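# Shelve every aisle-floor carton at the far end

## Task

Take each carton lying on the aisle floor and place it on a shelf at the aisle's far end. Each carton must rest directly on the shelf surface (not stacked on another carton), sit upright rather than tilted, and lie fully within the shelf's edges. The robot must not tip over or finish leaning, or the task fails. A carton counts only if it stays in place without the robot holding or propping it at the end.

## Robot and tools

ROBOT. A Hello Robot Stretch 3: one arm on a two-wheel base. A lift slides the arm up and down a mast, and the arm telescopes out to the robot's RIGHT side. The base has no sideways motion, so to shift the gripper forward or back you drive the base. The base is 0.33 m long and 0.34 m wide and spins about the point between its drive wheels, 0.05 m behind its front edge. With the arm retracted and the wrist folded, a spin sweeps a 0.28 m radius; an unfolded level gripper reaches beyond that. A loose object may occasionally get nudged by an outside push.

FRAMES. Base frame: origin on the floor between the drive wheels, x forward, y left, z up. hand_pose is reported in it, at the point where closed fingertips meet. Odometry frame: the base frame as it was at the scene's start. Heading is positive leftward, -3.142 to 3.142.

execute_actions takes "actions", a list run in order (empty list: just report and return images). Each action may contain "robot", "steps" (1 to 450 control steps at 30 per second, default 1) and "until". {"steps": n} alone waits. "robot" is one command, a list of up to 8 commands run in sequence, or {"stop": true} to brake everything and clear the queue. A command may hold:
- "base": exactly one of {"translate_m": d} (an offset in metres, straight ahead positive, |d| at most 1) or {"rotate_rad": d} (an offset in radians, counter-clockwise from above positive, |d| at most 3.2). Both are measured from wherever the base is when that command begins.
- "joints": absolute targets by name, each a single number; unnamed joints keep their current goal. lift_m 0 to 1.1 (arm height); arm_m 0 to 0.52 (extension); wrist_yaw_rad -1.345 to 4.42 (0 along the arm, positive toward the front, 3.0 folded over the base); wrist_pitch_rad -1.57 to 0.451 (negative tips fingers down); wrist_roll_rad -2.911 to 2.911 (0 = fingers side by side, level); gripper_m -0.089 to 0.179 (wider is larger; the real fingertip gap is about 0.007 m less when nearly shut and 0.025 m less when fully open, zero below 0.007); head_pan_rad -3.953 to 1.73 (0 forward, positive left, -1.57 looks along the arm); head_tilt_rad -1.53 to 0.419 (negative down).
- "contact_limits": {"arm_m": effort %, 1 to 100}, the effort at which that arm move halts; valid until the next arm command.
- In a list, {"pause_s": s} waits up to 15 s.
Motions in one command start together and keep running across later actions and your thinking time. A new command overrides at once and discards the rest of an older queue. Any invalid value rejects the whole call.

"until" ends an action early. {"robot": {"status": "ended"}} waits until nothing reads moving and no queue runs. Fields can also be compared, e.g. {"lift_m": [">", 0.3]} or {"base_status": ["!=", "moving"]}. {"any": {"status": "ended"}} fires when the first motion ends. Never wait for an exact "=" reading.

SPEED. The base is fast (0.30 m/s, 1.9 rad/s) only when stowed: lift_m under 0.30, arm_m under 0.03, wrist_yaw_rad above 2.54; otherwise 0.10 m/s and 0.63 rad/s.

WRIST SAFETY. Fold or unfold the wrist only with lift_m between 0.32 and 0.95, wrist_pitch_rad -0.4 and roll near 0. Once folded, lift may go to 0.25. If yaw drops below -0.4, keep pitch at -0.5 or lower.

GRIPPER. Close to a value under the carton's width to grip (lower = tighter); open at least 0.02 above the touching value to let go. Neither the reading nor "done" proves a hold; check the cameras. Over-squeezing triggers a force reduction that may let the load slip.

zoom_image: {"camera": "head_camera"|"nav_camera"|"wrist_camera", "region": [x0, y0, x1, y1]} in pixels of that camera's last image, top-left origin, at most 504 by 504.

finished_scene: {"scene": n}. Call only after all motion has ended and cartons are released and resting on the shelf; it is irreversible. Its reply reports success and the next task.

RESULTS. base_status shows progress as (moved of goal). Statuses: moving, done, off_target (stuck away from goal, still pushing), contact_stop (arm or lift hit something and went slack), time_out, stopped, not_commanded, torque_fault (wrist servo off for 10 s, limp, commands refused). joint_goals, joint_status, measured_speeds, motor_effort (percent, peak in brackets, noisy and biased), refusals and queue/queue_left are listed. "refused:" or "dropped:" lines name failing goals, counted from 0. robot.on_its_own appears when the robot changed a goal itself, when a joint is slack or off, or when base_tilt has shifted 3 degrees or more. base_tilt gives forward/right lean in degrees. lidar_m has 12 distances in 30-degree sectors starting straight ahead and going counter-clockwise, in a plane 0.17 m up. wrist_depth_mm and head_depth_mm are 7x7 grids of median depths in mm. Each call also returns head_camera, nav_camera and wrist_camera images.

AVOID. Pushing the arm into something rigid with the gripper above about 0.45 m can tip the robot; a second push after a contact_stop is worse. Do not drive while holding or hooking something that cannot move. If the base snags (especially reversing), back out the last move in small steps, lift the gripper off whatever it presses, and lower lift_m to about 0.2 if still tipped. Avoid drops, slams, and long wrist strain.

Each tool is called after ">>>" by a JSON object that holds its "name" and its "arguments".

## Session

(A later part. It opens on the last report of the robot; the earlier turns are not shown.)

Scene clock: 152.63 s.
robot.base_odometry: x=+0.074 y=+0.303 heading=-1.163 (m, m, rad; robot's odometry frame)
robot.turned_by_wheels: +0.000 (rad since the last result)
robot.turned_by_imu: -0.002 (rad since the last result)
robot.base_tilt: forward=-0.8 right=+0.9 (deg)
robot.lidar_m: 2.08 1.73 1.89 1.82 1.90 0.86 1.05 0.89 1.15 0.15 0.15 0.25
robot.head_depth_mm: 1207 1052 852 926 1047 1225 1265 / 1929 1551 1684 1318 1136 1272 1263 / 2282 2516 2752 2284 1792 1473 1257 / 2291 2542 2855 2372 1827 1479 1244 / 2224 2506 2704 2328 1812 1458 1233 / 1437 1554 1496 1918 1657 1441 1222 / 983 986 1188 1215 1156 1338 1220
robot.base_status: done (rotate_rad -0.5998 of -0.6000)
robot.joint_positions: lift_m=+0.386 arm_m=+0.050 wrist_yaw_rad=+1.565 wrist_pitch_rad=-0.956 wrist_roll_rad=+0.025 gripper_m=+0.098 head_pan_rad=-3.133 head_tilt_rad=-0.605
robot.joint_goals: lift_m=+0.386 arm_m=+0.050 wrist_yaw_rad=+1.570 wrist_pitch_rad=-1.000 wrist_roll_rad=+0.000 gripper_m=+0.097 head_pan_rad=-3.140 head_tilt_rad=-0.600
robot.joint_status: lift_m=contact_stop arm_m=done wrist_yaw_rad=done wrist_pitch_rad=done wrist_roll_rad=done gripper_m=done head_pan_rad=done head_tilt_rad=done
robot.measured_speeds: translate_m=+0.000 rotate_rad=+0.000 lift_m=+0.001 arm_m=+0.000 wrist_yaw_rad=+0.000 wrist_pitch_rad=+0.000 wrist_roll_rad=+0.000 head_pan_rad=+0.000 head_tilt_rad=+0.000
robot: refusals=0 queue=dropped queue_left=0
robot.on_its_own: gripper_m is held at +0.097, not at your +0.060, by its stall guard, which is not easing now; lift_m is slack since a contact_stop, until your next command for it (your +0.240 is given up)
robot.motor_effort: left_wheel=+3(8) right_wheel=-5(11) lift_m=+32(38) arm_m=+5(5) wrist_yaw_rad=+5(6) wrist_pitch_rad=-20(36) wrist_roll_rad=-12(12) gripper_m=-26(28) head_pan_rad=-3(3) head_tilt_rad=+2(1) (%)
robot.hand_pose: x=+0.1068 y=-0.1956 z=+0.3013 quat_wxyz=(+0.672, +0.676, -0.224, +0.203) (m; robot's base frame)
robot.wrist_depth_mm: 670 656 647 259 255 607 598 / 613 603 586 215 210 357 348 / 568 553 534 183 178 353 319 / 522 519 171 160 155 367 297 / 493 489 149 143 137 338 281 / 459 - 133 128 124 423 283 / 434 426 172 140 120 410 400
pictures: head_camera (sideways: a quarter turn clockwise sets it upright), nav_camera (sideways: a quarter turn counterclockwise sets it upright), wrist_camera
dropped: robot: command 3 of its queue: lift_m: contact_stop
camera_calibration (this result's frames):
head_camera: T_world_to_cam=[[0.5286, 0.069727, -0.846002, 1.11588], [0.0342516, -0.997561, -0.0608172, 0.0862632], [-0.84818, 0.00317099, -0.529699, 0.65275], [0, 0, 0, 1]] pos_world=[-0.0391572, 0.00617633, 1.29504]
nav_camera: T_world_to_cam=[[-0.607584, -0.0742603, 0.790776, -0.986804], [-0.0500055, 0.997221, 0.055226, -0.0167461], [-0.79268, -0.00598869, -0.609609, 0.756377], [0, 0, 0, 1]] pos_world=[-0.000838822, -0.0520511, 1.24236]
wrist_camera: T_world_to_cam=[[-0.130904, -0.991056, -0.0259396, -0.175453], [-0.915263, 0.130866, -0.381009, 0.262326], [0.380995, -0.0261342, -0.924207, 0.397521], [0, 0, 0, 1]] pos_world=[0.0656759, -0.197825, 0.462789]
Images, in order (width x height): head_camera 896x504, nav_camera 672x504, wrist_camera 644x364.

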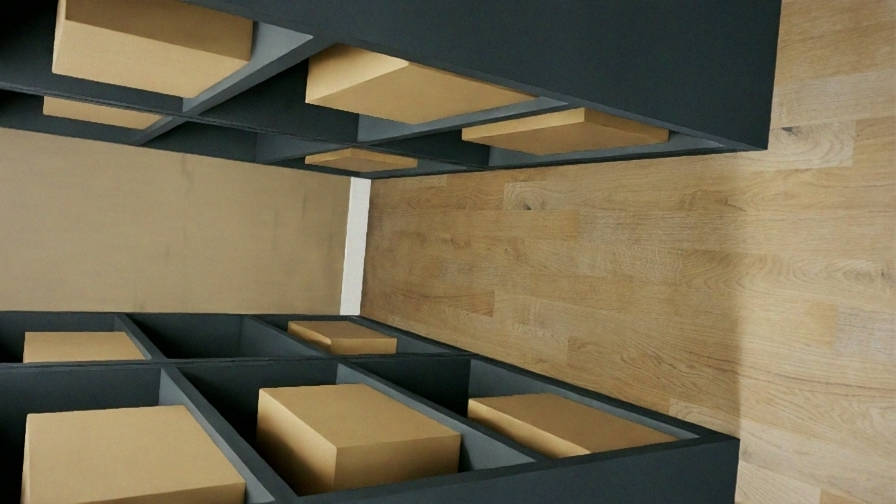

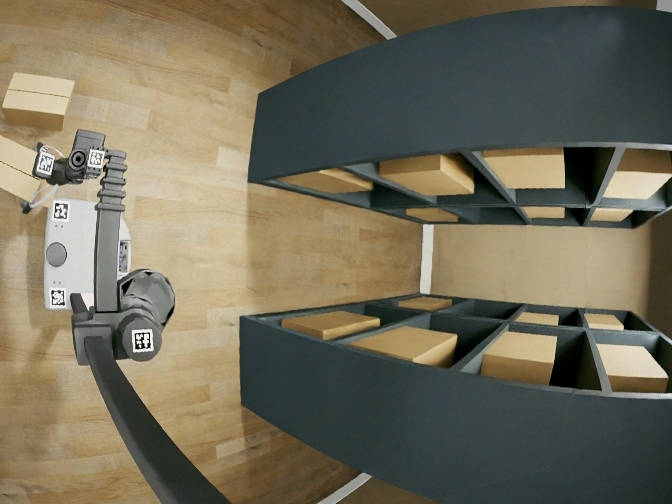

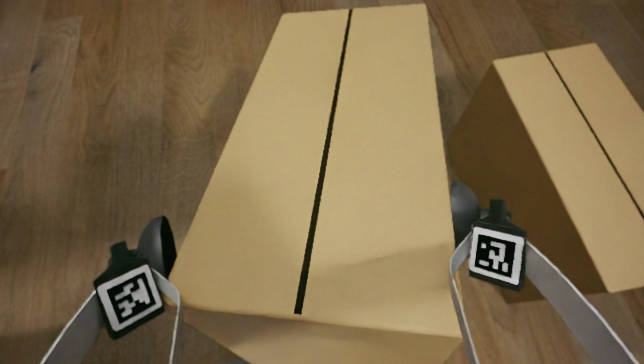

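>>> {"name": "execute_actions", "arguments": {"actions": [{"robot":[{"joints":{"lift_m":0.33}},{"joints":{"gripper_m":0.179}},{"joints":{"lift_m":0.4,"head_pan_rad":-0.8,"head_tilt_rad":-1.2}},{"base":{"translate_m":0.08}}],"steps":450,"until":{"robot":{"status":"ended"}}}]}}

>>> {"name": "execute_actions", "arguments": {"actions": [{"robot":[{"joints":{"gripper_m":0.179}},{"joints":{"lift_m":0.4,"head_pan_rad":-0.8,"head_tilt_rad":-1.2}}],"steps":450,"until":{"robot":{"status":"ended"}}}]}}

Scene clock: 155.67 s.
robot.base_odometry: x=+0.074 y=+0.303 heading=-1.163 (m, m, rad; robot's odometry frame)
robot.turned_by_wheels: +0.000 (rad since the last result)
robot.turned_by_imu: +0.000 (rad since the last result)
robot.base_tilt: forward=-0.8 right=+1.0 (deg)
robot.lidar_m: 2.08 1.73 1.89 1.82 1.90 0.86 1.05 0.89 1.15 0.15 0.15 0.25
robot.head_depth_mm: 1201 1051 849 924 1044 1227 1271 / 1936 1557 1674 1321 1144 1265 1261 / 2293 2506 2727 2276 1770 1482 1255 / 2305 2575 2835 2346 1807 1479 1235 / 2212 2509 2693 2339 1799 1463 1236 / 1433 1550 1500 1918 1667 1439 1228 / 982 988 1191 1213 1154 1330 1222
robot.base_status: done (rotate_rad -0.5998 of -0.6000)
robot.joint_positions: lift_m=+0.382 arm_m=+0.050 wrist_yaw_rad=+1.565 wrist_pitch_rad=-0.941 wrist_roll_rad=+0.027 gripper_m=+0.098 head_pan_rad=-3.133 head_tilt_rad=-0.605
robot.joint_goals: lift_m=+0.382 arm_m=+0.050 wrist_yaw_rad=+1.570 wrist_pitch_rad=-1.000 wrist_roll_rad=+0.000 gripper_m=+0.097 head_pan_rad=-3.140 head_tilt_rad=-0.600
robot.joint_status: lift_m=contact_stop arm_m=done wrist_yaw_rad=done wrist_pitch_rad=done wrist_roll_rad=done gripper_m=done head_pan_rad=done head_tilt_rad=done
robot.measured_speeds: translate_m=+0.000 rotate_rad=+0.000 lift_m=-0.002 arm_m=+0.000 wrist_yaw_rad=+0.000 wrist_pitch_rad=+0.072 wrist_roll_rad=+0.000 head_pan_rad=+0.000 head_tilt_rad=+0.000
robot: refusals=0 queue=dropped queue_left=0
robot.on_its_own: gripper_m is held at +0.097, not at your +0.060, by its stall guard, which is not easing now; lift_m is slack since a contact_stop, until your next command for it (your +0.330 is given up); wrist_pitch_rad is at rest, and its effort (-30) is outside its rest range (-20 to +32)
robot.motor_effort: left_wheel=+3(3) right_wheel=-5(5) lift_m=+30(32) arm_m=+4(5) wrist_yaw_rad=+5(4) wrist_pitch_rad=-30(31) wrist_roll_rad=-13(13) gripper_m=-26(24) head_pan_rad=-3(3) head_tilt_rad=+1(2) (%)
robot.hand_pose: x=+0.1101 y=-0.1956 z=+0.2998 quat_wxyz=(+0.670, +0.674, -0.230, +0.208) (m; robot's base frame)
robot.wrist_depth_mm: 684 660 658 275 603 613 609 / 623 608 597 223 219 358 349 / 572 555 539 188 182 356 320 / 528 519 173 162 156 364 297 / 487 490 149 143 136 331 280 / 464 - 133 128 122 418 270 / 435 423 165 138 121 403 399
pictures: head_camera (sideways: a quarter turn clockwise sets it upright), nav_camera (sideways: a quarter turn counterclockwise sets it upright), wrist_camera
dropped: robot: command 0 of its queue: lift_m: contact_stop
camera_calibration (this result's frames):
head_camera: T_world_to_cam=[[0.528584, 0.0697263, -0.846012, 1.11589], [0.0342496, -0.997561, -0.0608177, 0.0862638], [-0.848189, 0.00317172, -0.529683, 0.652729], [0, 0, 0, 1]] pos_world=[-0.0391574, 0.00617637, 1.29504]
nav_camera: T_world_to_cam=[[-0.607569, -0.0742596, 0.790787, -0.986818], [-0.0500035, 0.997221, 0.0552268, -0.0167471], [-0.792691, -0.00598803, -0.609594, 0.756358], [0, 0, 0, 1]] pos_world=[-0.000839971, -0.0520511, 1.24236]
wrist_camera: T_world_to_cam=[[-0.132133, -0.990807, -0.0290103, -0.174024], [-0.909375, 0.132815, -0.394205, 0.268408], [0.394434, -0.0257063, -0.918564, 0.391764], [0, 0, 0, 1]] pos_world=[0.0665637, -0.198002, 0.46062]
Images, in order (width x height): head_camera 896x504, nav_camera 672x504, wrist_camera 644x364.

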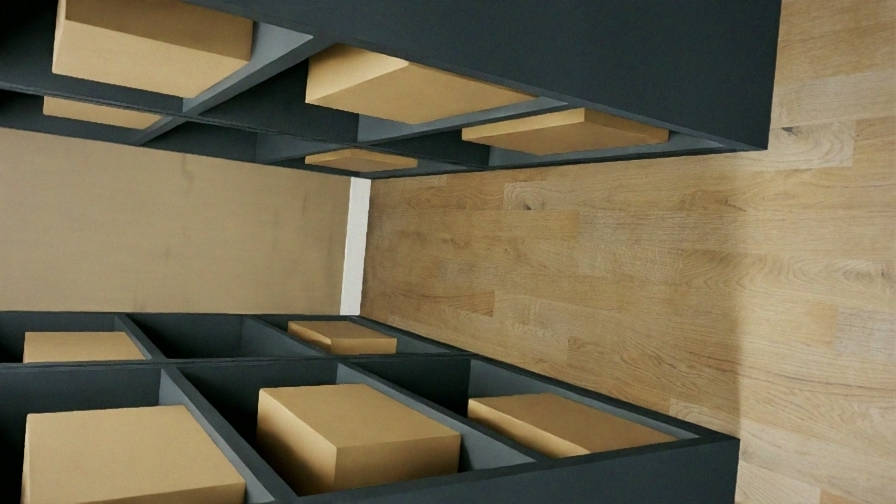

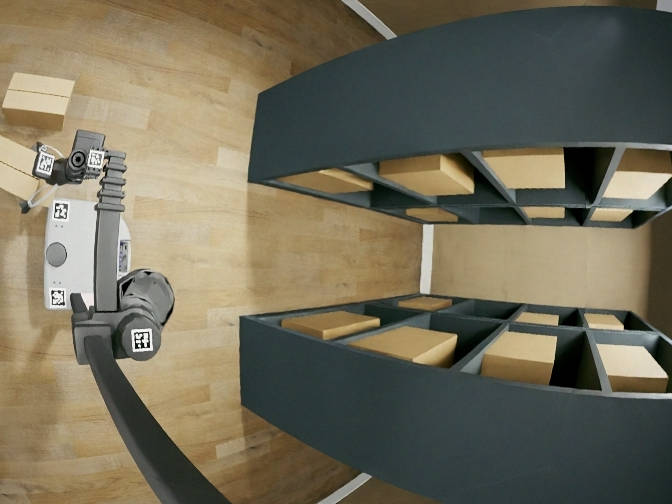

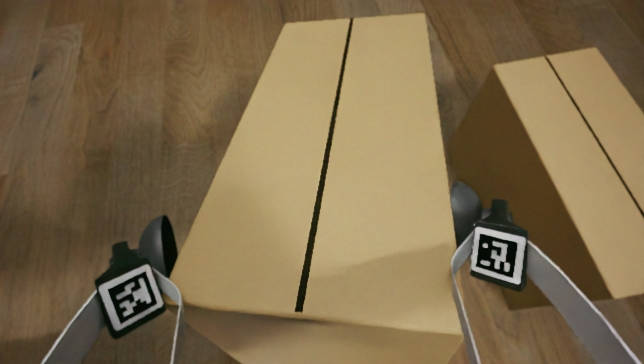

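Scene clock: 158.70 s.
robot.base_odometry: x=+0.074 y=+0.303 heading=-1.163 (m, m, rad; robot's odometry frame)
robot.turned_by_wheels: +0.000 (rad since the last result)
robot.turned_by_imu: +0.000 (rad since the last result)
robot.base_tilt: forward=-0.9 right=+0.9 (deg)
robot.lidar_m: 2.08 1.73 1.88 1.82 1.90 0.86 1.05 0.89 1.15 0.16 0.15 0.15
robot.head_depth_mm: 1880 1693 1532 1400 1290 1197 1110 / 1892 1700 1523 1399 1273 - 1090 / 1882 1698 1531 1213 1078 1197 - / 1872 1682 1517 1384 1045 1197 - / 1850 1662 1512 1384 1281 1185 - / 1846 1664 1516 1383 1267 1175 1098 / 1800 1659 1504 1377 1265 1173 1091
robot.base_status: done (rotate_rad -0.5998 of -0.6000)
robot.joint_positions: lift_m=+0.400 arm_m=+0.050 wrist_yaw_rad=+1.567 wrist_pitch_rad=-1.006 wrist_roll_rad=+0.004 gripper_m=+0.179 head_pan_rad=-0.807 head_tilt_rad=-1.185
robot.joint_goals: lift_m=+0.400 arm_m=+0.050 wrist_yaw_rad=+1.570 wrist_pitch_rad=-1.000 wrist_roll_rad=+0.000 gripper_m=+0.179 head_pan_rad=-0.800 head_tilt_rad=-1.200
robot.joint_status: lift_m=done arm_m=done wrist_yaw_rad=done wrist_pitch_rad=done wrist_roll_rad=done gripper_m=done head_pan_rad=done head_tilt_rad=done
robot.measured_speeds: translate_m=+0.000 rotate_rad=+0.000 lift_m=+0.000 arm_m=+0.000 wrist_yaw_rad=+0.000 wrist_pitch_rad=+0.000 wrist_roll_rad=+0.000 head_pan_rad=+0.000 head_tilt_rad=+0.000
robot: refusals=0 queue=done queue_left=0
robot.motor_effort: left_wheel=+3(3) right_wheel=-4(5) lift_m=+38(39) arm_m=+3(4) wrist_yaw_rad=+2(5) wrist_pitch_rad=+2(27) wrist_roll_rad=-2(13) gripper_m=+1(98) head_pan_rad=+3(35) head_tilt_rad=-5(24) (%)
robot.hand_pose: x=+0.0954 y=-0.1954 z=+0.3092 quat_wxyz=(+0.679, +0.679, -0.199, +0.194) (m; robot's base frame)
robot.wrist_depth_mm: 629 623 612 606 597 596 597 / 587 574 566 569 561 358 349 / 547 538 535 212 286 349 323 / 517 509 502 207 212 333 307 / 492 482 284 219 189 456 292 / 462 456 445 230 441 435 433 / - 438 438 267 426 424 418
pictures: head_camera (sideways: a quarter turn clockwise sets it upright), nav_camera (sideways: a quarter turn counterclockwise sets it upright), wrist_camera
camera_calibration (this result's frames):
head_camera: T_world_to_cam=[[-0.673784, 0.609507, -0.417751, 0.565184], [0.682828, 0.729655, -0.0367433, 0.0509275], [0.282419, -0.310009, -0.907818, 1.13756], [0, 0, 0, 1]] pos_world=[0.0247678, -0.0289872, 1.27068]
nav_camera: T_world_to_cam=[[0.70136, -0.632726, 0.328256, -0.392204], [-0.675683, -0.73682, 0.0234329, 0.0284921], [0.227039, -0.238232, -0.944298, 1.18528], [0, 0, 0, 1]] pos_world=[0.0252228, 0.0552079, 1.24734]
wrist_camera: T_world_to_cam=[[-0.112589, -0.993605, -0.00855072, -0.184196], [-0.935701, 0.108915, -0.33556, 0.238459], [0.334345, -0.0297794, -0.94198, 0.418394], [0, 0, 0, 1]] pos_world=[0.0624997, -0.19653, 0.472561]
Images, in order (width x height): head_camera 896x504, nav_camera 672x504, wrist_camera 644x364.

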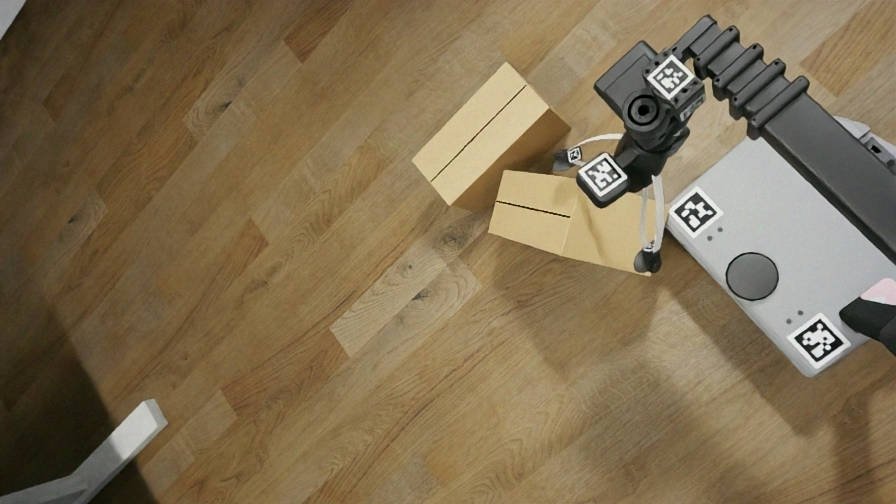

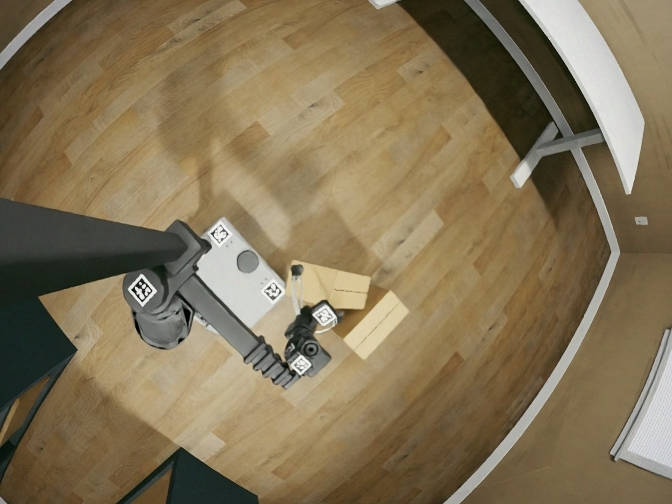

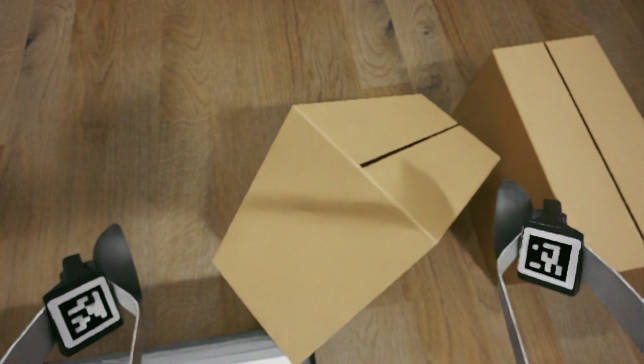

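>>> {"name": "execute_actions", "arguments": {"actions": [{"robot":[{"base":{"translate_m":-0.15},"joints":{"lift_m":0.5,"arm_m":0.0}},{"base":{"rotate_rad":-0.785}},{"base":{"translate_m":-0.155},"joints":{"wrist_yaw_rad":0}},{"base":{"rotate_rad":1.57}},{"base":{"translate_m":0.126},"joints":{"arm_m":0.2,"head_pan_rad":-1.57,"head_tilt_rad":-1.1}}],"steps":450,"until":{"robot":{"status":"ended"}}},{"steps":200,"until":{"robot":{"status":"ended"}}}]}}

Scene clock: 193.30 s.
robot.base_odometry: x=+0.189 y=+0.538 heading=-0.378 (m, m, rad; robot's odometry frame)
robot.turned_by_wheels: +0.785 (rad since the last result)
robot.turned_by_imu: +0.782 (rad since the last result)
robot.base_tilt: forward=-0.8 right=+1.0 (deg)
robot.lidar_m: 1.87 1.63 1.63 0.75 0.65 1.16 0.86 2.13 0.38 0.36 1.96 1.84
robot.head_depth_mm: 2172 1869 1642 1463 1330 1208 1109 / 2164 1864 1637 1302 1323 1220 1111 / 2138 1862 1625 1345 1161 1226 - / 2142 1843 1632 1475 1287 1228 - / 2133 1830 1624 1444 1298 1186 1097 / 2112 1832 1613 1442 1305 1190 1089 / 2008 1823 1596 1428 1293 1180 1092
robot.base_status: done (translate_m +0.1260 of +0.1260)
robot.joint_positions: lift_m=+0.500 arm_m=+0.200 wrist_yaw_rad=+0.002 wrist_pitch_rad=-1.007 wrist_roll_rad=+0.004 gripper_m=+0.179 head_pan_rad=-1.563 head_tilt_rad=-1.100
robot.joint_goals: lift_m=+0.500 arm_m=+0.200 wrist_yaw_rad=+0.000 wrist_pitch_rad=-1.000 wrist_roll_rad=+0.000 gripper_m=+0.179 head_pan_rad=-1.570 head_tilt_rad=-1.100
robot.joint_status: lift_m=done arm_m=done wrist_yaw_rad=done wrist_pitch_rad=done wrist_roll_rad=done gripper_m=done head_pan_rad=done head_tilt_rad=done
robot.measured_speeds: translate_m=+0.000 rotate_rad=+0.000 lift_m=+0.000 arm_m=+0.000 wrist_yaw_rad=+0.000 wrist_pitch_rad=+0.000 wrist_roll_rad=+0.000 head_pan_rad=+0.000 head_tilt_rad=+0.000
robot: refusals=0 queue=done queue_left=0
robot.motor_effort: left_wheel=-4(8) right_wheel=+5(10) lift_m=+38(40) arm_m=+5(5) wrist_yaw_rad=-2(2) wrist_pitch_rad=+3(3) wrist_roll_rad=-2(2) gripper_m=-1(0) head_pan_rad=-2(32) head_tilt_rad=+0(7) (%)
robot.hand_pose: x=-0.0214 y=-0.4613 z=+0.4092 quat_wxyz=(+0.619, +0.341, -0.620, -0.341) (m; robot's base frame)
robot.wrist_depth_mm: 748 742 744 726 501 718 706 / 712 687 686 676 477 468 660 / 660 651 652 641 510 473 624 / 618 611 608 461 429 589 585 / 582 581 571 557 399 564 558 / 558 547 548 532 371 529 527 / - 517 518 516 354 500 502
pictures: head_camera (sideways: a quarter turn clockwise sets it upright), nav_camera (sideways: a quarter turn counterclockwise sets it upright), wrist_camera
camera_calibration (this result's frames):
head_camera: T_world_to_cam=[[-0.0718418, 0.866791, -0.49347, 0.66014], [0.997394, 0.0591606, -0.0412887, 0.0549306], [-0.0065947, -0.49515, -0.868782, 1.08861], [0, 0, 0, 1]] pos_world=[-0.000182763, -0.0364294, 1.27379]
nav_camera: T_world_to_cam=[[0.076035, -0.910099, 0.407355, -0.491409], [-0.997102, -0.0703732, 0.028889, 0.0233466], [0.00237501, -0.408371, -0.912813, 1.14577], [0, 0, 0, 1]] pos_world=[0.057922, 0.02231, 1.24537]
wrist_camera: T_world_to_cam=[[-0.994313, 0.106178, -0.00828104, 0.0276942], [0.102799, 0.936533, -0.335169, 0.59551], [-0.027832, -0.334114, -0.942122, 0.395606], [0, 0, 0, 1]] pos_world=[-0.0226707, -0.428478, 0.572535]
Images, in order (width x height): head_camera 896x504, nav_camera 672x504, wrist_camera 644x364.

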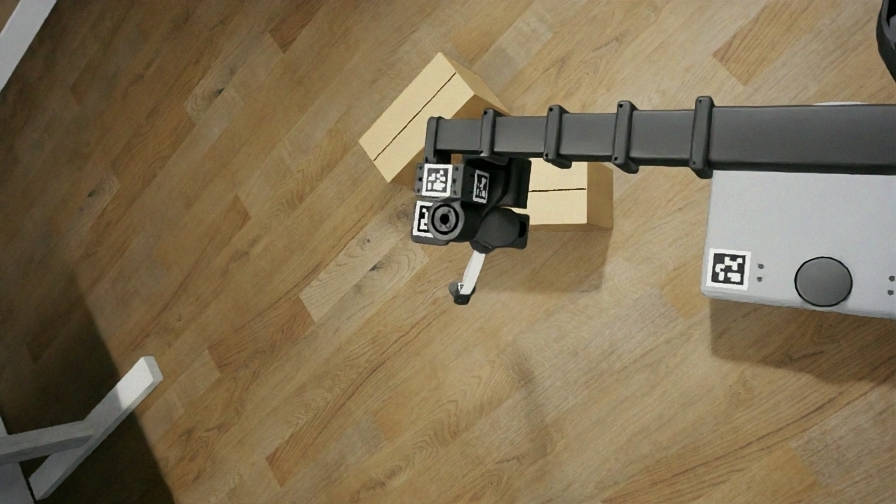

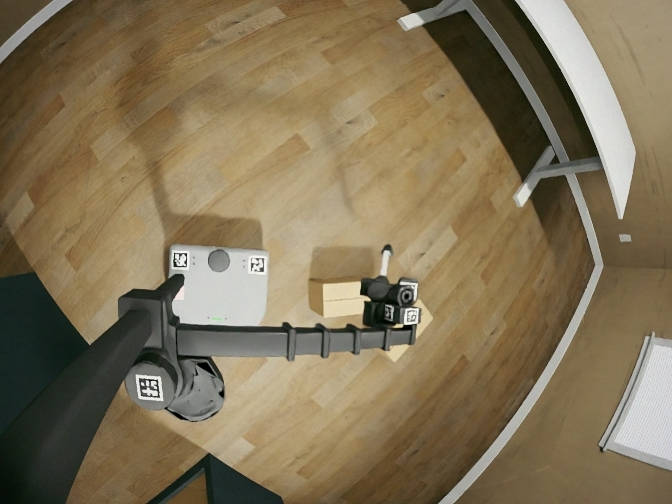

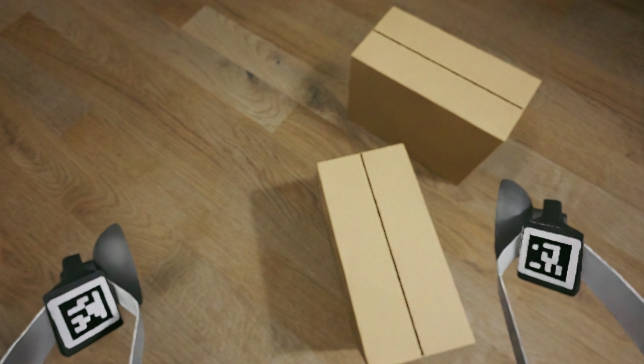

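>>> {"name": "execute_actions", "arguments": {"actions": [{"robot":[{"base":{"translate_m":-0.10},"joints":{"arm_m":0.22,"lift_m":0.36}}],"steps":450,"until":{"robot":{"status":"ended"}}}]}}

Scene clock: 199.13 s.
robot.base_odometry: x=+0.096 y=+0.575 heading=-0.378 (m, m, rad; robot's odometry frame)
robot.turned_by_wheels: +0.000 (rad since the last result)
robot.turned_by_imu: +0.000 (rad since the last result)
robot.base_tilt: forward=-0.8 right=+1.0 (deg)
robot.lidar_m: 1.95 1.70 1.70 0.67 0.64 1.02 0.75 2.06 0.63 0.36 2.00 1.92
robot.head_depth_mm: 2111 1867 1653 1473 1327 1208 1117 / 2152 1862 1641 1447 1318 1203 1121 / 2126 1860 1637 1291 1310 - - / 2133 1843 1623 1452 1195 1223 - / 2114 1839 1621 1440 1305 1195 1097 / 2109 1815 1607 1444 1309 1190 1086 / 1977 1814 1612 1434 1303 1178 1086
robot.base_status: done (translate_m -0.1000 of -0.1000)
robot.joint_positions: lift_m=+0.360 arm_m=+0.220 wrist_yaw_rad=+0.002 wrist_pitch_rad=-1.007 wrist_roll_rad=+0.004 gripper_m=+0.179 head_pan_rad=-1.563 head_tilt_rad=-1.100
robot.joint_goals: lift_m=+0.360 arm_m=+0.220 wrist_yaw_rad=+0.000 wrist_pitch_rad=-1.000 wrist_roll_rad=+0.000 gripper_m=+0.179 head_pan_rad=-1.570 head_tilt_rad=-1.100
robot.joint_status: lift_m=done arm_m=done wrist_yaw_rad=done wrist_pitch_rad=done wrist_roll_rad=done gripper_m=done head_pan_rad=done head_tilt_rad=done
robot.measured_speeds: translate_m=+0.000 rotate_rad=+0.000 lift_m=+0.000 arm_m=+0.000 wrist_yaw_rad=+0.000 wrist_pitch_rad=+0.000 wrist_roll_rad=+0.000 head_pan_rad=+0.000 head_tilt_rad=+0.000
robot: refusals=0 queue=done queue_left=0
robot.motor_effort: left_wheel=-3(9) right_wheel=+6(6) lift_m=+30(36) arm_m=+5(5) wrist_yaw_rad=-2(2) wrist_pitch_rad=+3(3) wrist_roll_rad=-2(1) gripper_m=+0(1) head_pan_rad=-3(3) head_tilt_rad=+0(0) (%)
robot.hand_pose: x=-0.0214 y=-0.4813 z=+0.2694 quat_wxyz=(+0.619, +0.341, -0.620, -0.341) (m; robot's base frame)
robot.wrist_depth_mm: 579 566 560 341 326 328 541 / 537 532 526 424 320 495 500 / 498 494 491 293 385 480 474 / 468 465 277 273 452 454 448 / 444 445 262 258 431 429 423 / 427 418 251 244 409 404 398 / - 398 237 233 383 387 381
pictures: head_camera (sideways: a quarter turn clockwise sets it upright), nav_camera (sideways: a quarter turn counterclockwise sets it upright), wrist_camera
camera_calibration (this result's frames):
head_camera: T_world_to_cam=[[-0.0718172, 0.866792, -0.493471, 0.660141], [0.997396, 0.0591323, -0.0412888, 0.0549307], [-0.00660874, -0.495151, -0.868782, 1.08861], [0, 0, 0, 1]] pos_world=[-0.000183796, -0.0364293, 1.27379]
nav_camera: T_world_to_cam=[[0.0760092, -0.910101, 0.407356, -0.49141], [-0.997104, -0.0703449, 0.0288891, 0.0233465], [0.00236343, -0.408372, -0.912812, 1.14576], [0, 0, 0, 1]] pos_world=[0.0579227, 0.0223085, 1.24537]
wrist_camera: T_world_to_cam=[[-0.994313, 0.106179, -0.00826548, 0.0286536], [0.102799, 0.936581, -0.335036, 0.567368], [-0.0278323, -0.33398, -0.942169, 0.257376], [0, 0, 0, 1]] pos_world=[-0.0226707, -0.44847, 0.432817]
Images, in order (width x height): head_camera 896x504, nav_camera 672x504, wrist_camera 644x364.

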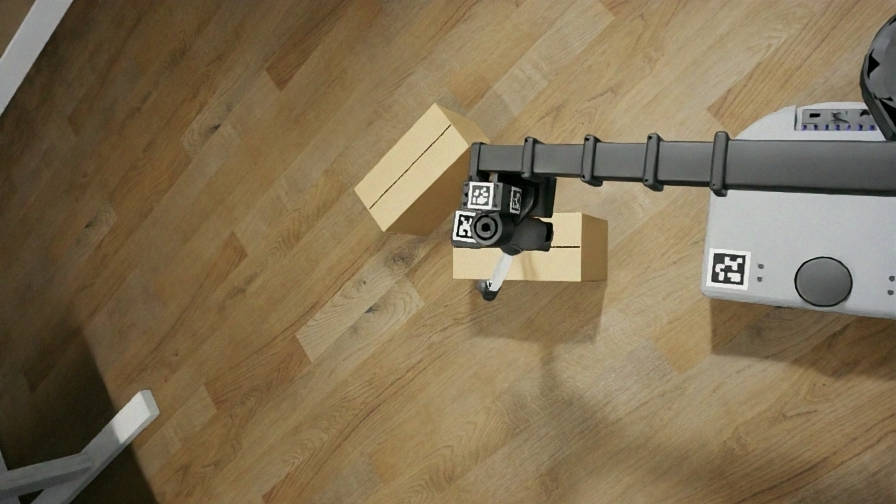

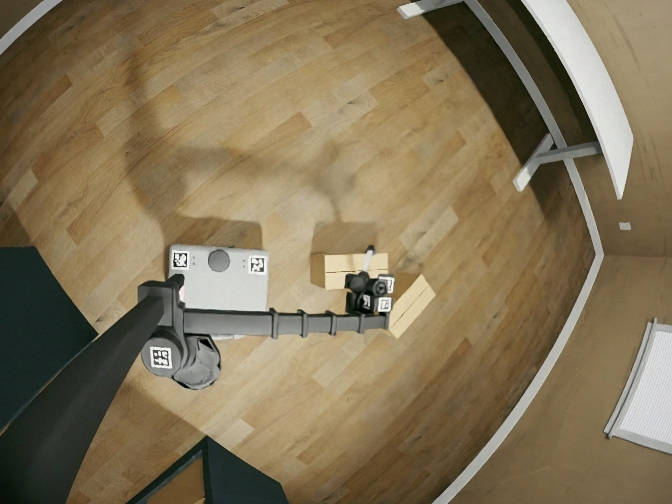

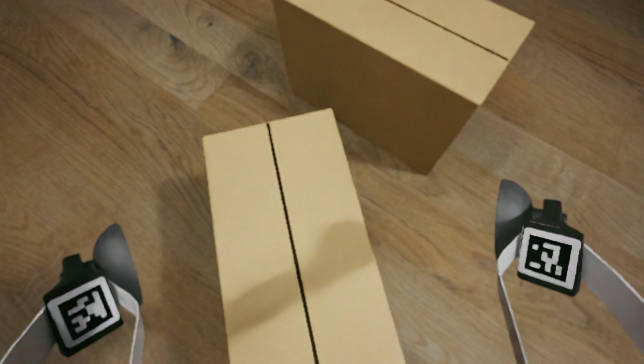

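>>> {"name": "execute_actions", "arguments": {"actions": [{"robot":[{"base":{"translate_m":0.015}},{"joints":{"lift_m":0.235}},{"joints":{"gripper_m":0.06}},{"pause_s":0.7},{"joints":{"lift_m":0.45}},{"joints":{"arm_m":0.0,"wrist_yaw_rad":1.57}},{"base":{"rotate_rad":-0.785},"joints":{"head_pan_rad":-3.14,"head_tilt_rad":-0.6}}],"steps":450,"until":{"robot":{"status":"ended"}}},{"steps":200,"until":{"robot":{"status":"ended"}}}]}}

Scene clock: 214.83 s.
robot.base_odometry: x=+0.110 y=+0.570 heading=-1.163 (m, m, rad; robot's odometry frame)
robot.turned_by_wheels: -0.785 (rad since the last result)
robot.turned_by_imu: -0.784 (rad since the last result)
robot.base_tilt: forward=-0.8 right=+1.0 (deg)
robot.lidar_m: 1.91 2.40 1.73 1.69 1.75 0.61 0.60 0.77 0.83 2.07 0.63 1.99
robot.head_depth_mm: 469 511 570 639 733 860 1034 / 1149 834 600 656 741 870 1047 / 2021 2193 1551 1410 1074 943 1092 / 2093 2327 2556 2352 1815 1468 1239 / 2097 2328 2598 2333 1803 1470 1235 / 1999 2294 2185 2147 1773 1459 1223 / 1290 1406 1505 1711 1663 1422 1216
robot.base_status: done (rotate_rad -0.7848 of -0.7850)
robot.joint_positions: lift_m=+0.450 arm_m=+0.000 wrist_yaw_rad=+1.568 wrist_pitch_rad=-1.013 wrist_roll_rad=-0.004 gripper_m=+0.099 head_pan_rad=-3.133 head_tilt_rad=-0.606
robot.joint_goals: lift_m=+0.450 arm_m=+0.000 wrist_yaw_rad=+1.570 wrist_pitch_rad=-1.000 wrist_roll_rad=+0.000 gripper_m=+0.098 head_pan_rad=-3.140 head_tilt_rad=-0.600
robot.joint_status: lift_m=done arm_m=done wrist_yaw_rad=done wrist_pitch_rad=done wrist_roll_rad=done gripper_m=off_target head_pan_rad=done head_tilt_rad=done
robot.measured_speeds: translate_m=+0.000 rotate_rad=+0.000 lift_m=+0.000 arm_m=+0.000 wrist_yaw_rad=+0.000 wrist_pitch_rad=+0.000 wrist_roll_rad=+0.000 head_pan_rad=+0.000 head_tilt_rad=+0.000
robot: refusals=0 queue=done queue_left=0
robot.on_its_own: gripper_m is held at +0.098, not at your +0.060, by its stall guard, which is not easing now
robot.motor_effort: left_wheel=+3(6) right_wheel=-4(13) lift_m=+39(39) arm_m=-5(6) wrist_yaw_rad=+2(3) wrist_pitch_rad=+6(6) wrist_roll_rad=+2(7) gripper_m=-22(100) head_pan_rad=-2(35) head_tilt_rad=+2(19) (%)
robot.hand_pose: x=+0.0938 y=-0.1459 z=+0.3584 quat_wxyz=(+0.681, +0.679, -0.194, +0.195) (m; robot's base frame)
robot.wrist_depth_mm: 673 669 172 171 655 621 441 / 631 624 161 160 596 602 466 / 598 582 152 151 153 580 561 / 558 557 143 143 142 542 541 / 535 527 135 135 136 517 517 / 509 - 129 128 129 476 485 / 480 475 123 123 122 457 465
pictures: head_camera (sideways: a quarter turn clockwise sets it upright), nav_camera (sideways: a quarter turn counterclockwise sets it upright), wrist_camera
camera_calibration (this result's frames):
head_camera: T_world_to_cam=[[0.528933, 0.0697879, -0.845789, 1.1156], [0.0343855, -0.997557, -0.0608068, 0.0862488], [-0.847967, 0.0030798, -0.530041, 0.653193], [0, 0, 0, 1]] pos_world=[-0.0391552, 0.00617139, 1.29502]
nav_camera: T_world_to_cam=[[-0.607894, -0.0743297, 0.790531, -0.986482], [-0.0501371, 0.997215, 0.0552093, -0.0167235], [-0.792433, -0.00607352, -0.609928, 0.756791], [0, 0, 0, 1]] pos_world=[-0.000809138, -0.0520516, 1.24236]
wrist_camera: T_world_to_cam=[[-0.10516, -0.994449, -0.00367602, -0.13732], [-0.938779, 0.100491, -0.329539, 0.24499], [0.328079, -0.0312034, -0.944135, 0.467857], [0, 0, 0, 1]] pos_world=[0.0620564, -0.146578, 0.521949]
Images, in order (width x height): head_camera 896x504, nav_camera 672x504, wrist_camera 644x364.

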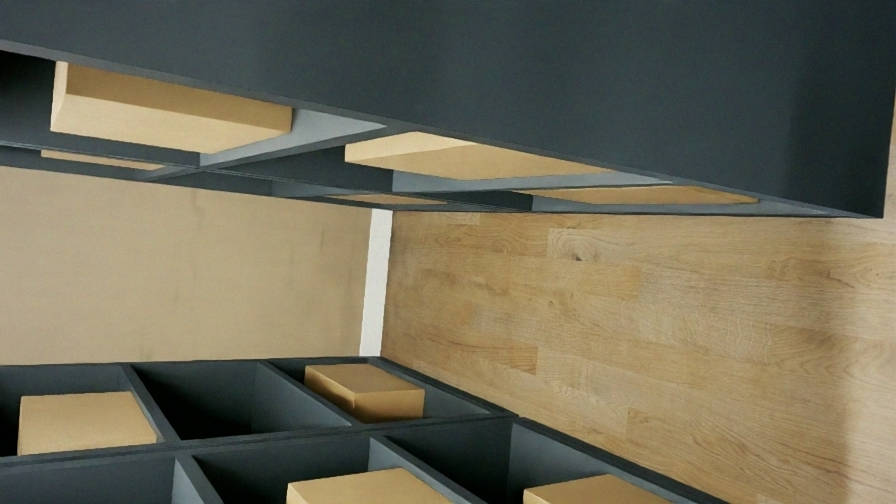

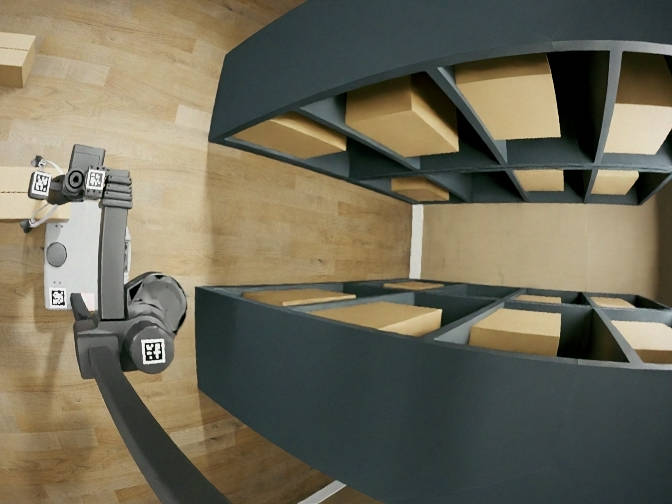

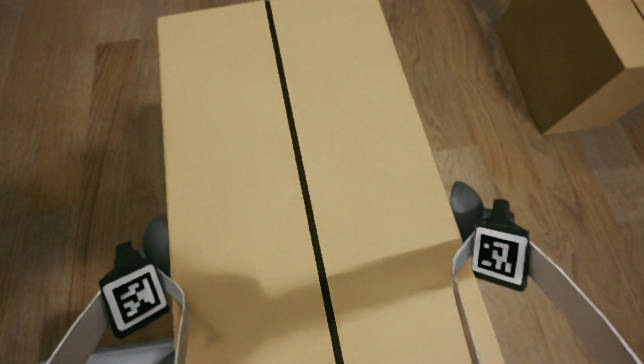

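>>> {"name": "execute_actions", "arguments": {"actions": [{"robot":[{"base":{"rotate_rad":0.5},"joints":{"gripper_m":0.05}},{"base":{"translate_m":-0.25}},{"base":{"rotate_rad":-0.5}},{"base":{"translate_m":-0.8},"joints":{"gripper_m":0.06}},{"base":{"translate_m":-0.8},"joints":{"gripper_m":0.05,"head_pan_rad":-1.57,"head_tilt_rad":-1.0}}],"steps":450,"until":{"robot":{"status":"ended"}}},{"steps":450,"until":{"robot":{"status":"ended"}}}]}}

Scene clock: 245.50 s.
robot.base_odometry: x=-0.722 y=+2.192 heading=-1.163 (m, m, rad; robot's odometry frame)
robot.turned_by_wheels: +0.000 (rad since the last result)
robot.turned_by_imu: +0.003 (rad since the last result)
robot.base_tilt: forward=-0.9 right=+0.9 (deg)
robot.lidar_m: 0.97 0.35 0.38 0.30 0.26 0.35 0.62 0.57 0.42 0.44 0.47 0.84
robot.head_depth_mm: 335 394 453 922 853 1183 1113 / 337 398 995 914 847 1201 1114 / 341 402 991 914 845 1198 - / 343 406 982 903 1230 1207 - / 345 409 1000 902 1221 1205 783 / 348 413 969 896 1060 1198 790 / 351 434 708 786 946 1196 1065
robot.base_status: done (translate_m -0.8000 of -0.8000)
robot.joint_positions: lift_m=+0.450 arm_m=+0.000 wrist_yaw_rad=+1.568 wrist_pitch_rad=-1.013 wrist_roll_rad=-0.004 gripper_m=+0.096 head_pan_rad=-1.577 head_tilt_rad=-0.987
robot.joint_goals: lift_m=+0.450 arm_m=+0.000 wrist_yaw_rad=+1.570 wrist_pitch_rad=-1.000 wrist_roll_rad=+0.000 gripper_m=+0.097 head_pan_rad=-1.570 head_tilt_rad=-1.000
robot.joint_status: lift_m=done arm_m=done wrist_yaw_rad=done wrist_pitch_rad=done wrist_roll_rad=done gripper_m=off_target head_pan_rad=done head_tilt_rad=done
robot.measured_speeds: translate_m=+0.000 rotate_rad=+0.000 lift_m=+0.000 arm_m=+0.000 wrist_yaw_rad=+0.000 wrist_pitch_rad=+0.000 wrist_roll_rad=+0.000 head_pan_rad=+0.000 head_tilt_rad=+0.000
robot: refusals=0 queue=done queue_left=0
robot.on_its_own: gripper_m is held at +0.097, not at your +0.050, by its stall guard, which is still easing
robot.motor_effort: left_wheel=+3(8) right_wheel=-3(9) lift_m=+39(39) arm_m=-5(5) wrist_yaw_rad=+2(2) wrist_pitch_rad=+6(6) wrist_roll_rad=+2(2) gripper_m=-3(100) head_pan_rad=+3(35) head_tilt_rad=-4(21) (%)
robot.hand_pose: x=+0.0937 y=-0.1459 z=+0.3583 quat_wxyz=(+0.681, +0.679, -0.194, +0.195) (m; robot's base frame)
robot.wrist_depth_mm: 567 665 171 171 575 353 302 / 552 628 161 161 500 388 389 / 510 588 152 151 153 484 483 / 483 558 143 143 143 468 459 / 466 530 136 136 135 446 441 / 448 - 129 129 128 409 417 / 422 478 123 123 123 399 397
pictures: head_camera (sideways: a quarter turn clockwise sets it upright), nav_camera (sideways: a quarter turn counterclockwise sets it upright), wrist_camera
camera_calibration (this result's frames):
head_camera: T_world_to_cam=[[-0.0603282, 0.806779, -0.587765, 0.782911], [0.998081, 0.0405235, -0.0468195, 0.0621334], [-0.0139547, -0.589462, -0.807676, 1.00922], [0, 0, 0, 1]] pos_world=[-0.000699155, -0.0392577, 1.2782]
nav_camera: T_world_to_cam=[[0.0638703, -0.859539, 0.507064, -0.621211], [-0.997951, -0.0530608, 0.0357579, 0.0144045], [-0.00383014, -0.508308, -0.861167, 1.0787], [0, 0, 0, 1]] pos_world=[0.0581834, 0.0151194, 1.24341]
wrist_camera: T_world_to_cam=[[-0.10516, -0.994449, -0.00364553, -0.137335], [-0.938874, 0.10049, -0.329267, 0.244827], [0.327805, -0.0312031, -0.94423, 0.467909], [0, 0, 0, 1]] pos_world=[0.0620371, -0.146576, 0.521926]
Images, in order (width x height): head_camera 896x504, nav_camera 672x504, wrist_camera 644x364.

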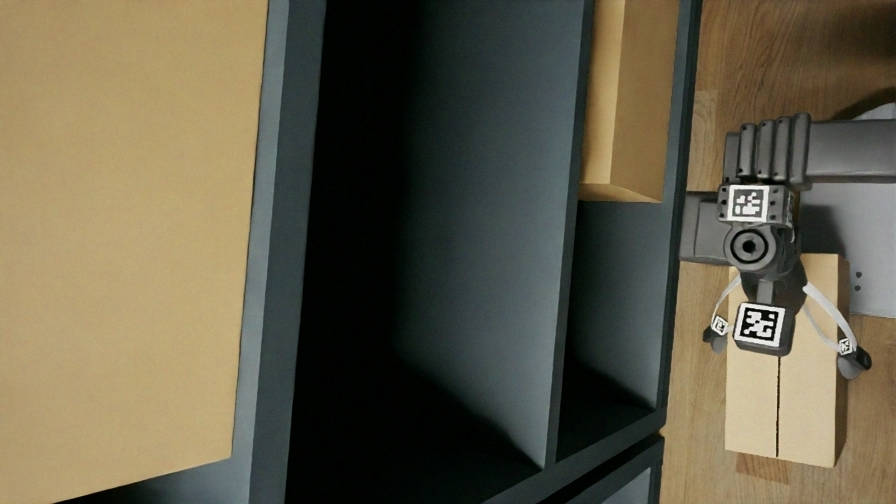

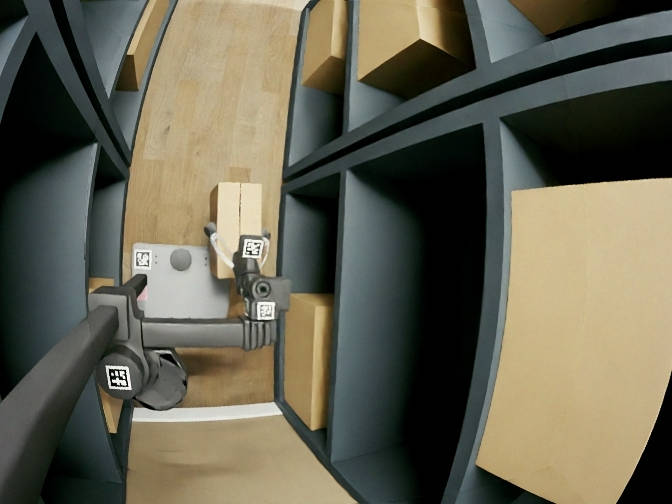

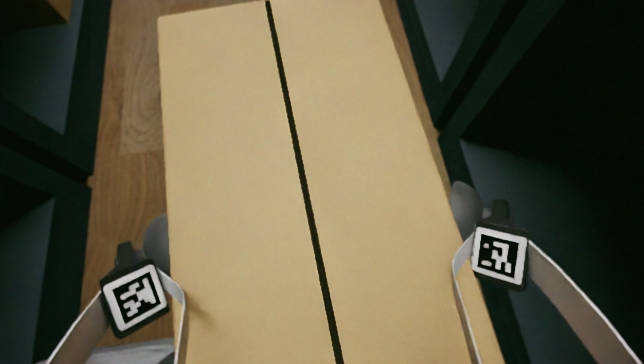

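>>> {"name": "execute_actions", "arguments": {"actions": [{"robot":[{"base":{"translate_m":-0.13},"joints":{"lift_m":0.80,"gripper_m":0.06}},{"joints":{"wrist_yaw_rad":0}},{"joints":{"arm_m":0.2},"contact_limits":{"arm_m":25}},{"joints":{"lift_m":0.775}},{"joints":{"gripper_m":0.179}},{"joints":{"lift_m":0.80}},{"joints":{"arm_m":0.0}}],"steps":450,"until":{"robot":{"status":"ended"}}},{"robot":[{"joints":{"gripper_m":0.0,"lift_m":0.69}},{"joints":{"arm_m":0.22},"contact_limits":{"arm_m":25}},{"joints":{"arm_m":0.0}}],"steps":300,"until":{"robot":{"status":"ended"}}}]}}

Scene clock: 273.00 s.
robot.base_odometry: x=-0.773 y=+2.312 heading=-1.163 (m, m, rad; robot's odometry frame)
robot.turned_by_wheels: +0.000 (rad since the last result)
robot.turned_by_imu: -0.001 (rad since the last result)
robot.base_tilt: forward=-0.9 right=+1.0 (deg)
robot.lidar_m: 0.97 0.46 0.56 0.25 0.26 0.35 0.49 0.51 0.42 0.40 0.57 0.55
robot.head_depth_mm: 336 395 452 924 854 1175 - / 338 398 993 916 849 - - / 340 401 747 861 829 - - / 343 405 742 851 840 - - / 346 409 997 900 1222 1207 1111 / 348 413 990 893 1217 1194 1094 / 351 417 990 892 1169 1190 1093
robot.base_status: done (translate_m -0.1300 of -0.1300)
robot.joint_positions: lift_m=+0.690 arm_m=+0.000 wrist_yaw_rad=+0.002 wrist_pitch_rad=-1.011 wrist_roll_rad=-0.004 gripper_m=+0.000 head_pan_rad=-1.577 head_tilt_rad=-0.987
robot.joint_goals: lift_m=+0.690 arm_m=+0.000 wrist_yaw_rad=+0.000 wrist_pitch_rad=-1.000 wrist_roll_rad=+0.000 gripper_m=+0.000 head_pan_rad=-1.570 head_tilt_rad=-1.000
robot.joint_status: lift_m=done arm_m=done wrist_yaw_rad=done wrist_pitch_rad=done wrist_roll_rad=done gripper_m=done head_pan_rad=done head_tilt_rad=done
robot.measured_speeds: translate_m=+0.000 rotate_rad=+0.000 lift_m=+0.000 arm_m=+0.000 wrist_yaw_rad=+0.000 wrist_pitch_rad=+0.000 wrist_roll_rad=+0.000 head_pan_rad=+0.000 head_tilt_rad=+0.000
robot: refusals=0 queue=done queue_left=0
robot.motor_effort: left_wheel=+3(4) right_wheel=-4(10) lift_m=+30(41) arm_m=-5(5) wrist_yaw_rad=-2(5) wrist_pitch_rad=+4(6) wrist_roll_rad=+2(2) gripper_m=-2(100) head_pan_rad=+4(2) head_tilt_rad=-4(4) (%)
robot.hand_pose: x=-0.0214 y=-0.2610 z=+0.5990 quat_wxyz=(+0.620, +0.344, -0.617, -0.342) (m; robot's base frame)
robot.wrist_depth_mm: 309 306 303 301 297 293 293 / 287 285 283 282 278 280 283 / 270 272 275 299 458 463 465 / 512 719 723 470 537 599 513 / 533 682 690 - 742 739 542 / 709 721 716 705 698 706 562 / 694 694 678 694 - 671 572
pictures: head_camera (sideways: a quarter turn clockwise sets it upright), nav_camera (sideways: a quarter turn counterclockwise sets it upright), wrist_camera
camera_calibration (this result's frames):
head_camera: T_world_to_cam=[[-0.0603907, 0.806877, -0.587625, 0.782729], [0.998078, 0.0406097, -0.0468114, 0.0621228], [-0.0139078, -0.589322, -0.807778, 1.00935], [0, 0, 0, 1]] pos_world=[-0.00069606, -0.0392541, 1.27819]
nav_camera: T_world_to_cam=[[0.0639369, -0.859622, 0.506914, -0.621016], [-0.997947, -0.0531451, 0.0357476, 0.0144179], [-0.00378948, -0.508159, -0.861255, 1.07881], [0, 0, 0, 1]] pos_world=[0.0581823, 0.0151337, 1.24342]
wrist_camera: T_world_to_cam=[[-0.994946, 0.100327, -0.0040009, 0.003869], [0.0959726, 0.938538, -0.331566, 0.46977], [-0.0295101, -0.330274, -0.943424, 0.643087], [0, 0, 0, 1]] pos_world=[-0.022258, -0.22889, 0.762478]
Images, in order (width x height): head_camera 896x504, nav_camera 672x504, wrist_camera 644x364.

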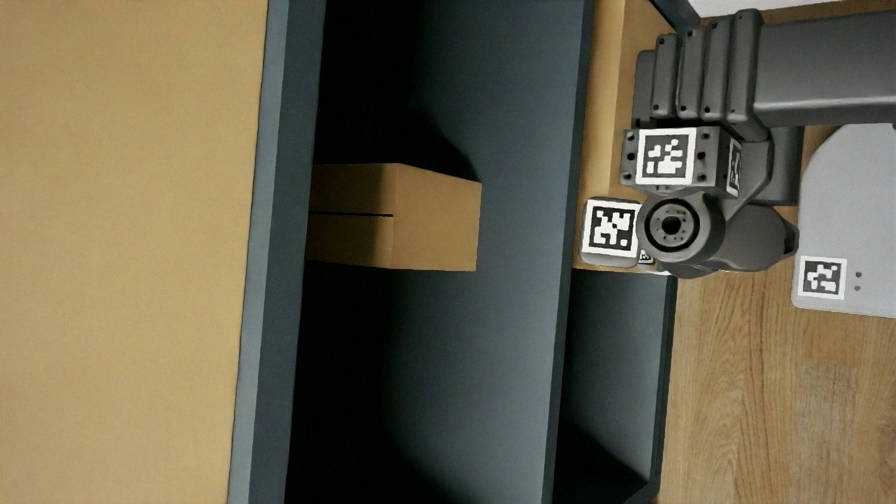

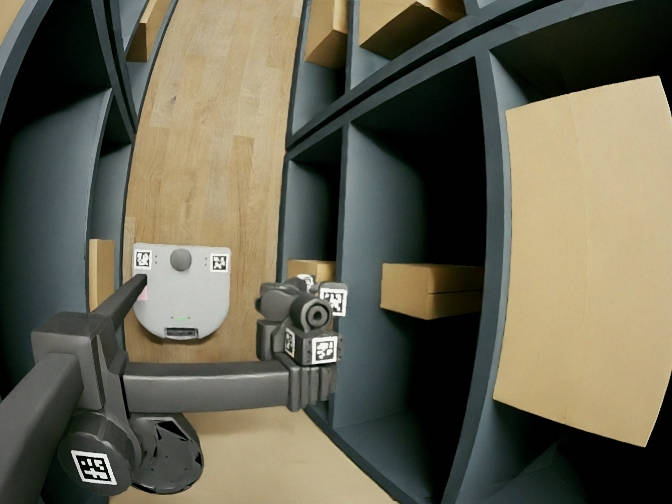

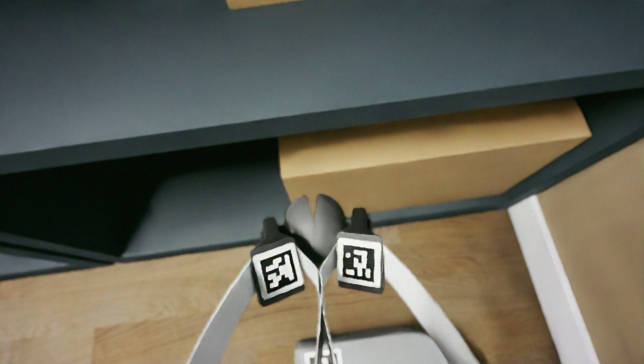

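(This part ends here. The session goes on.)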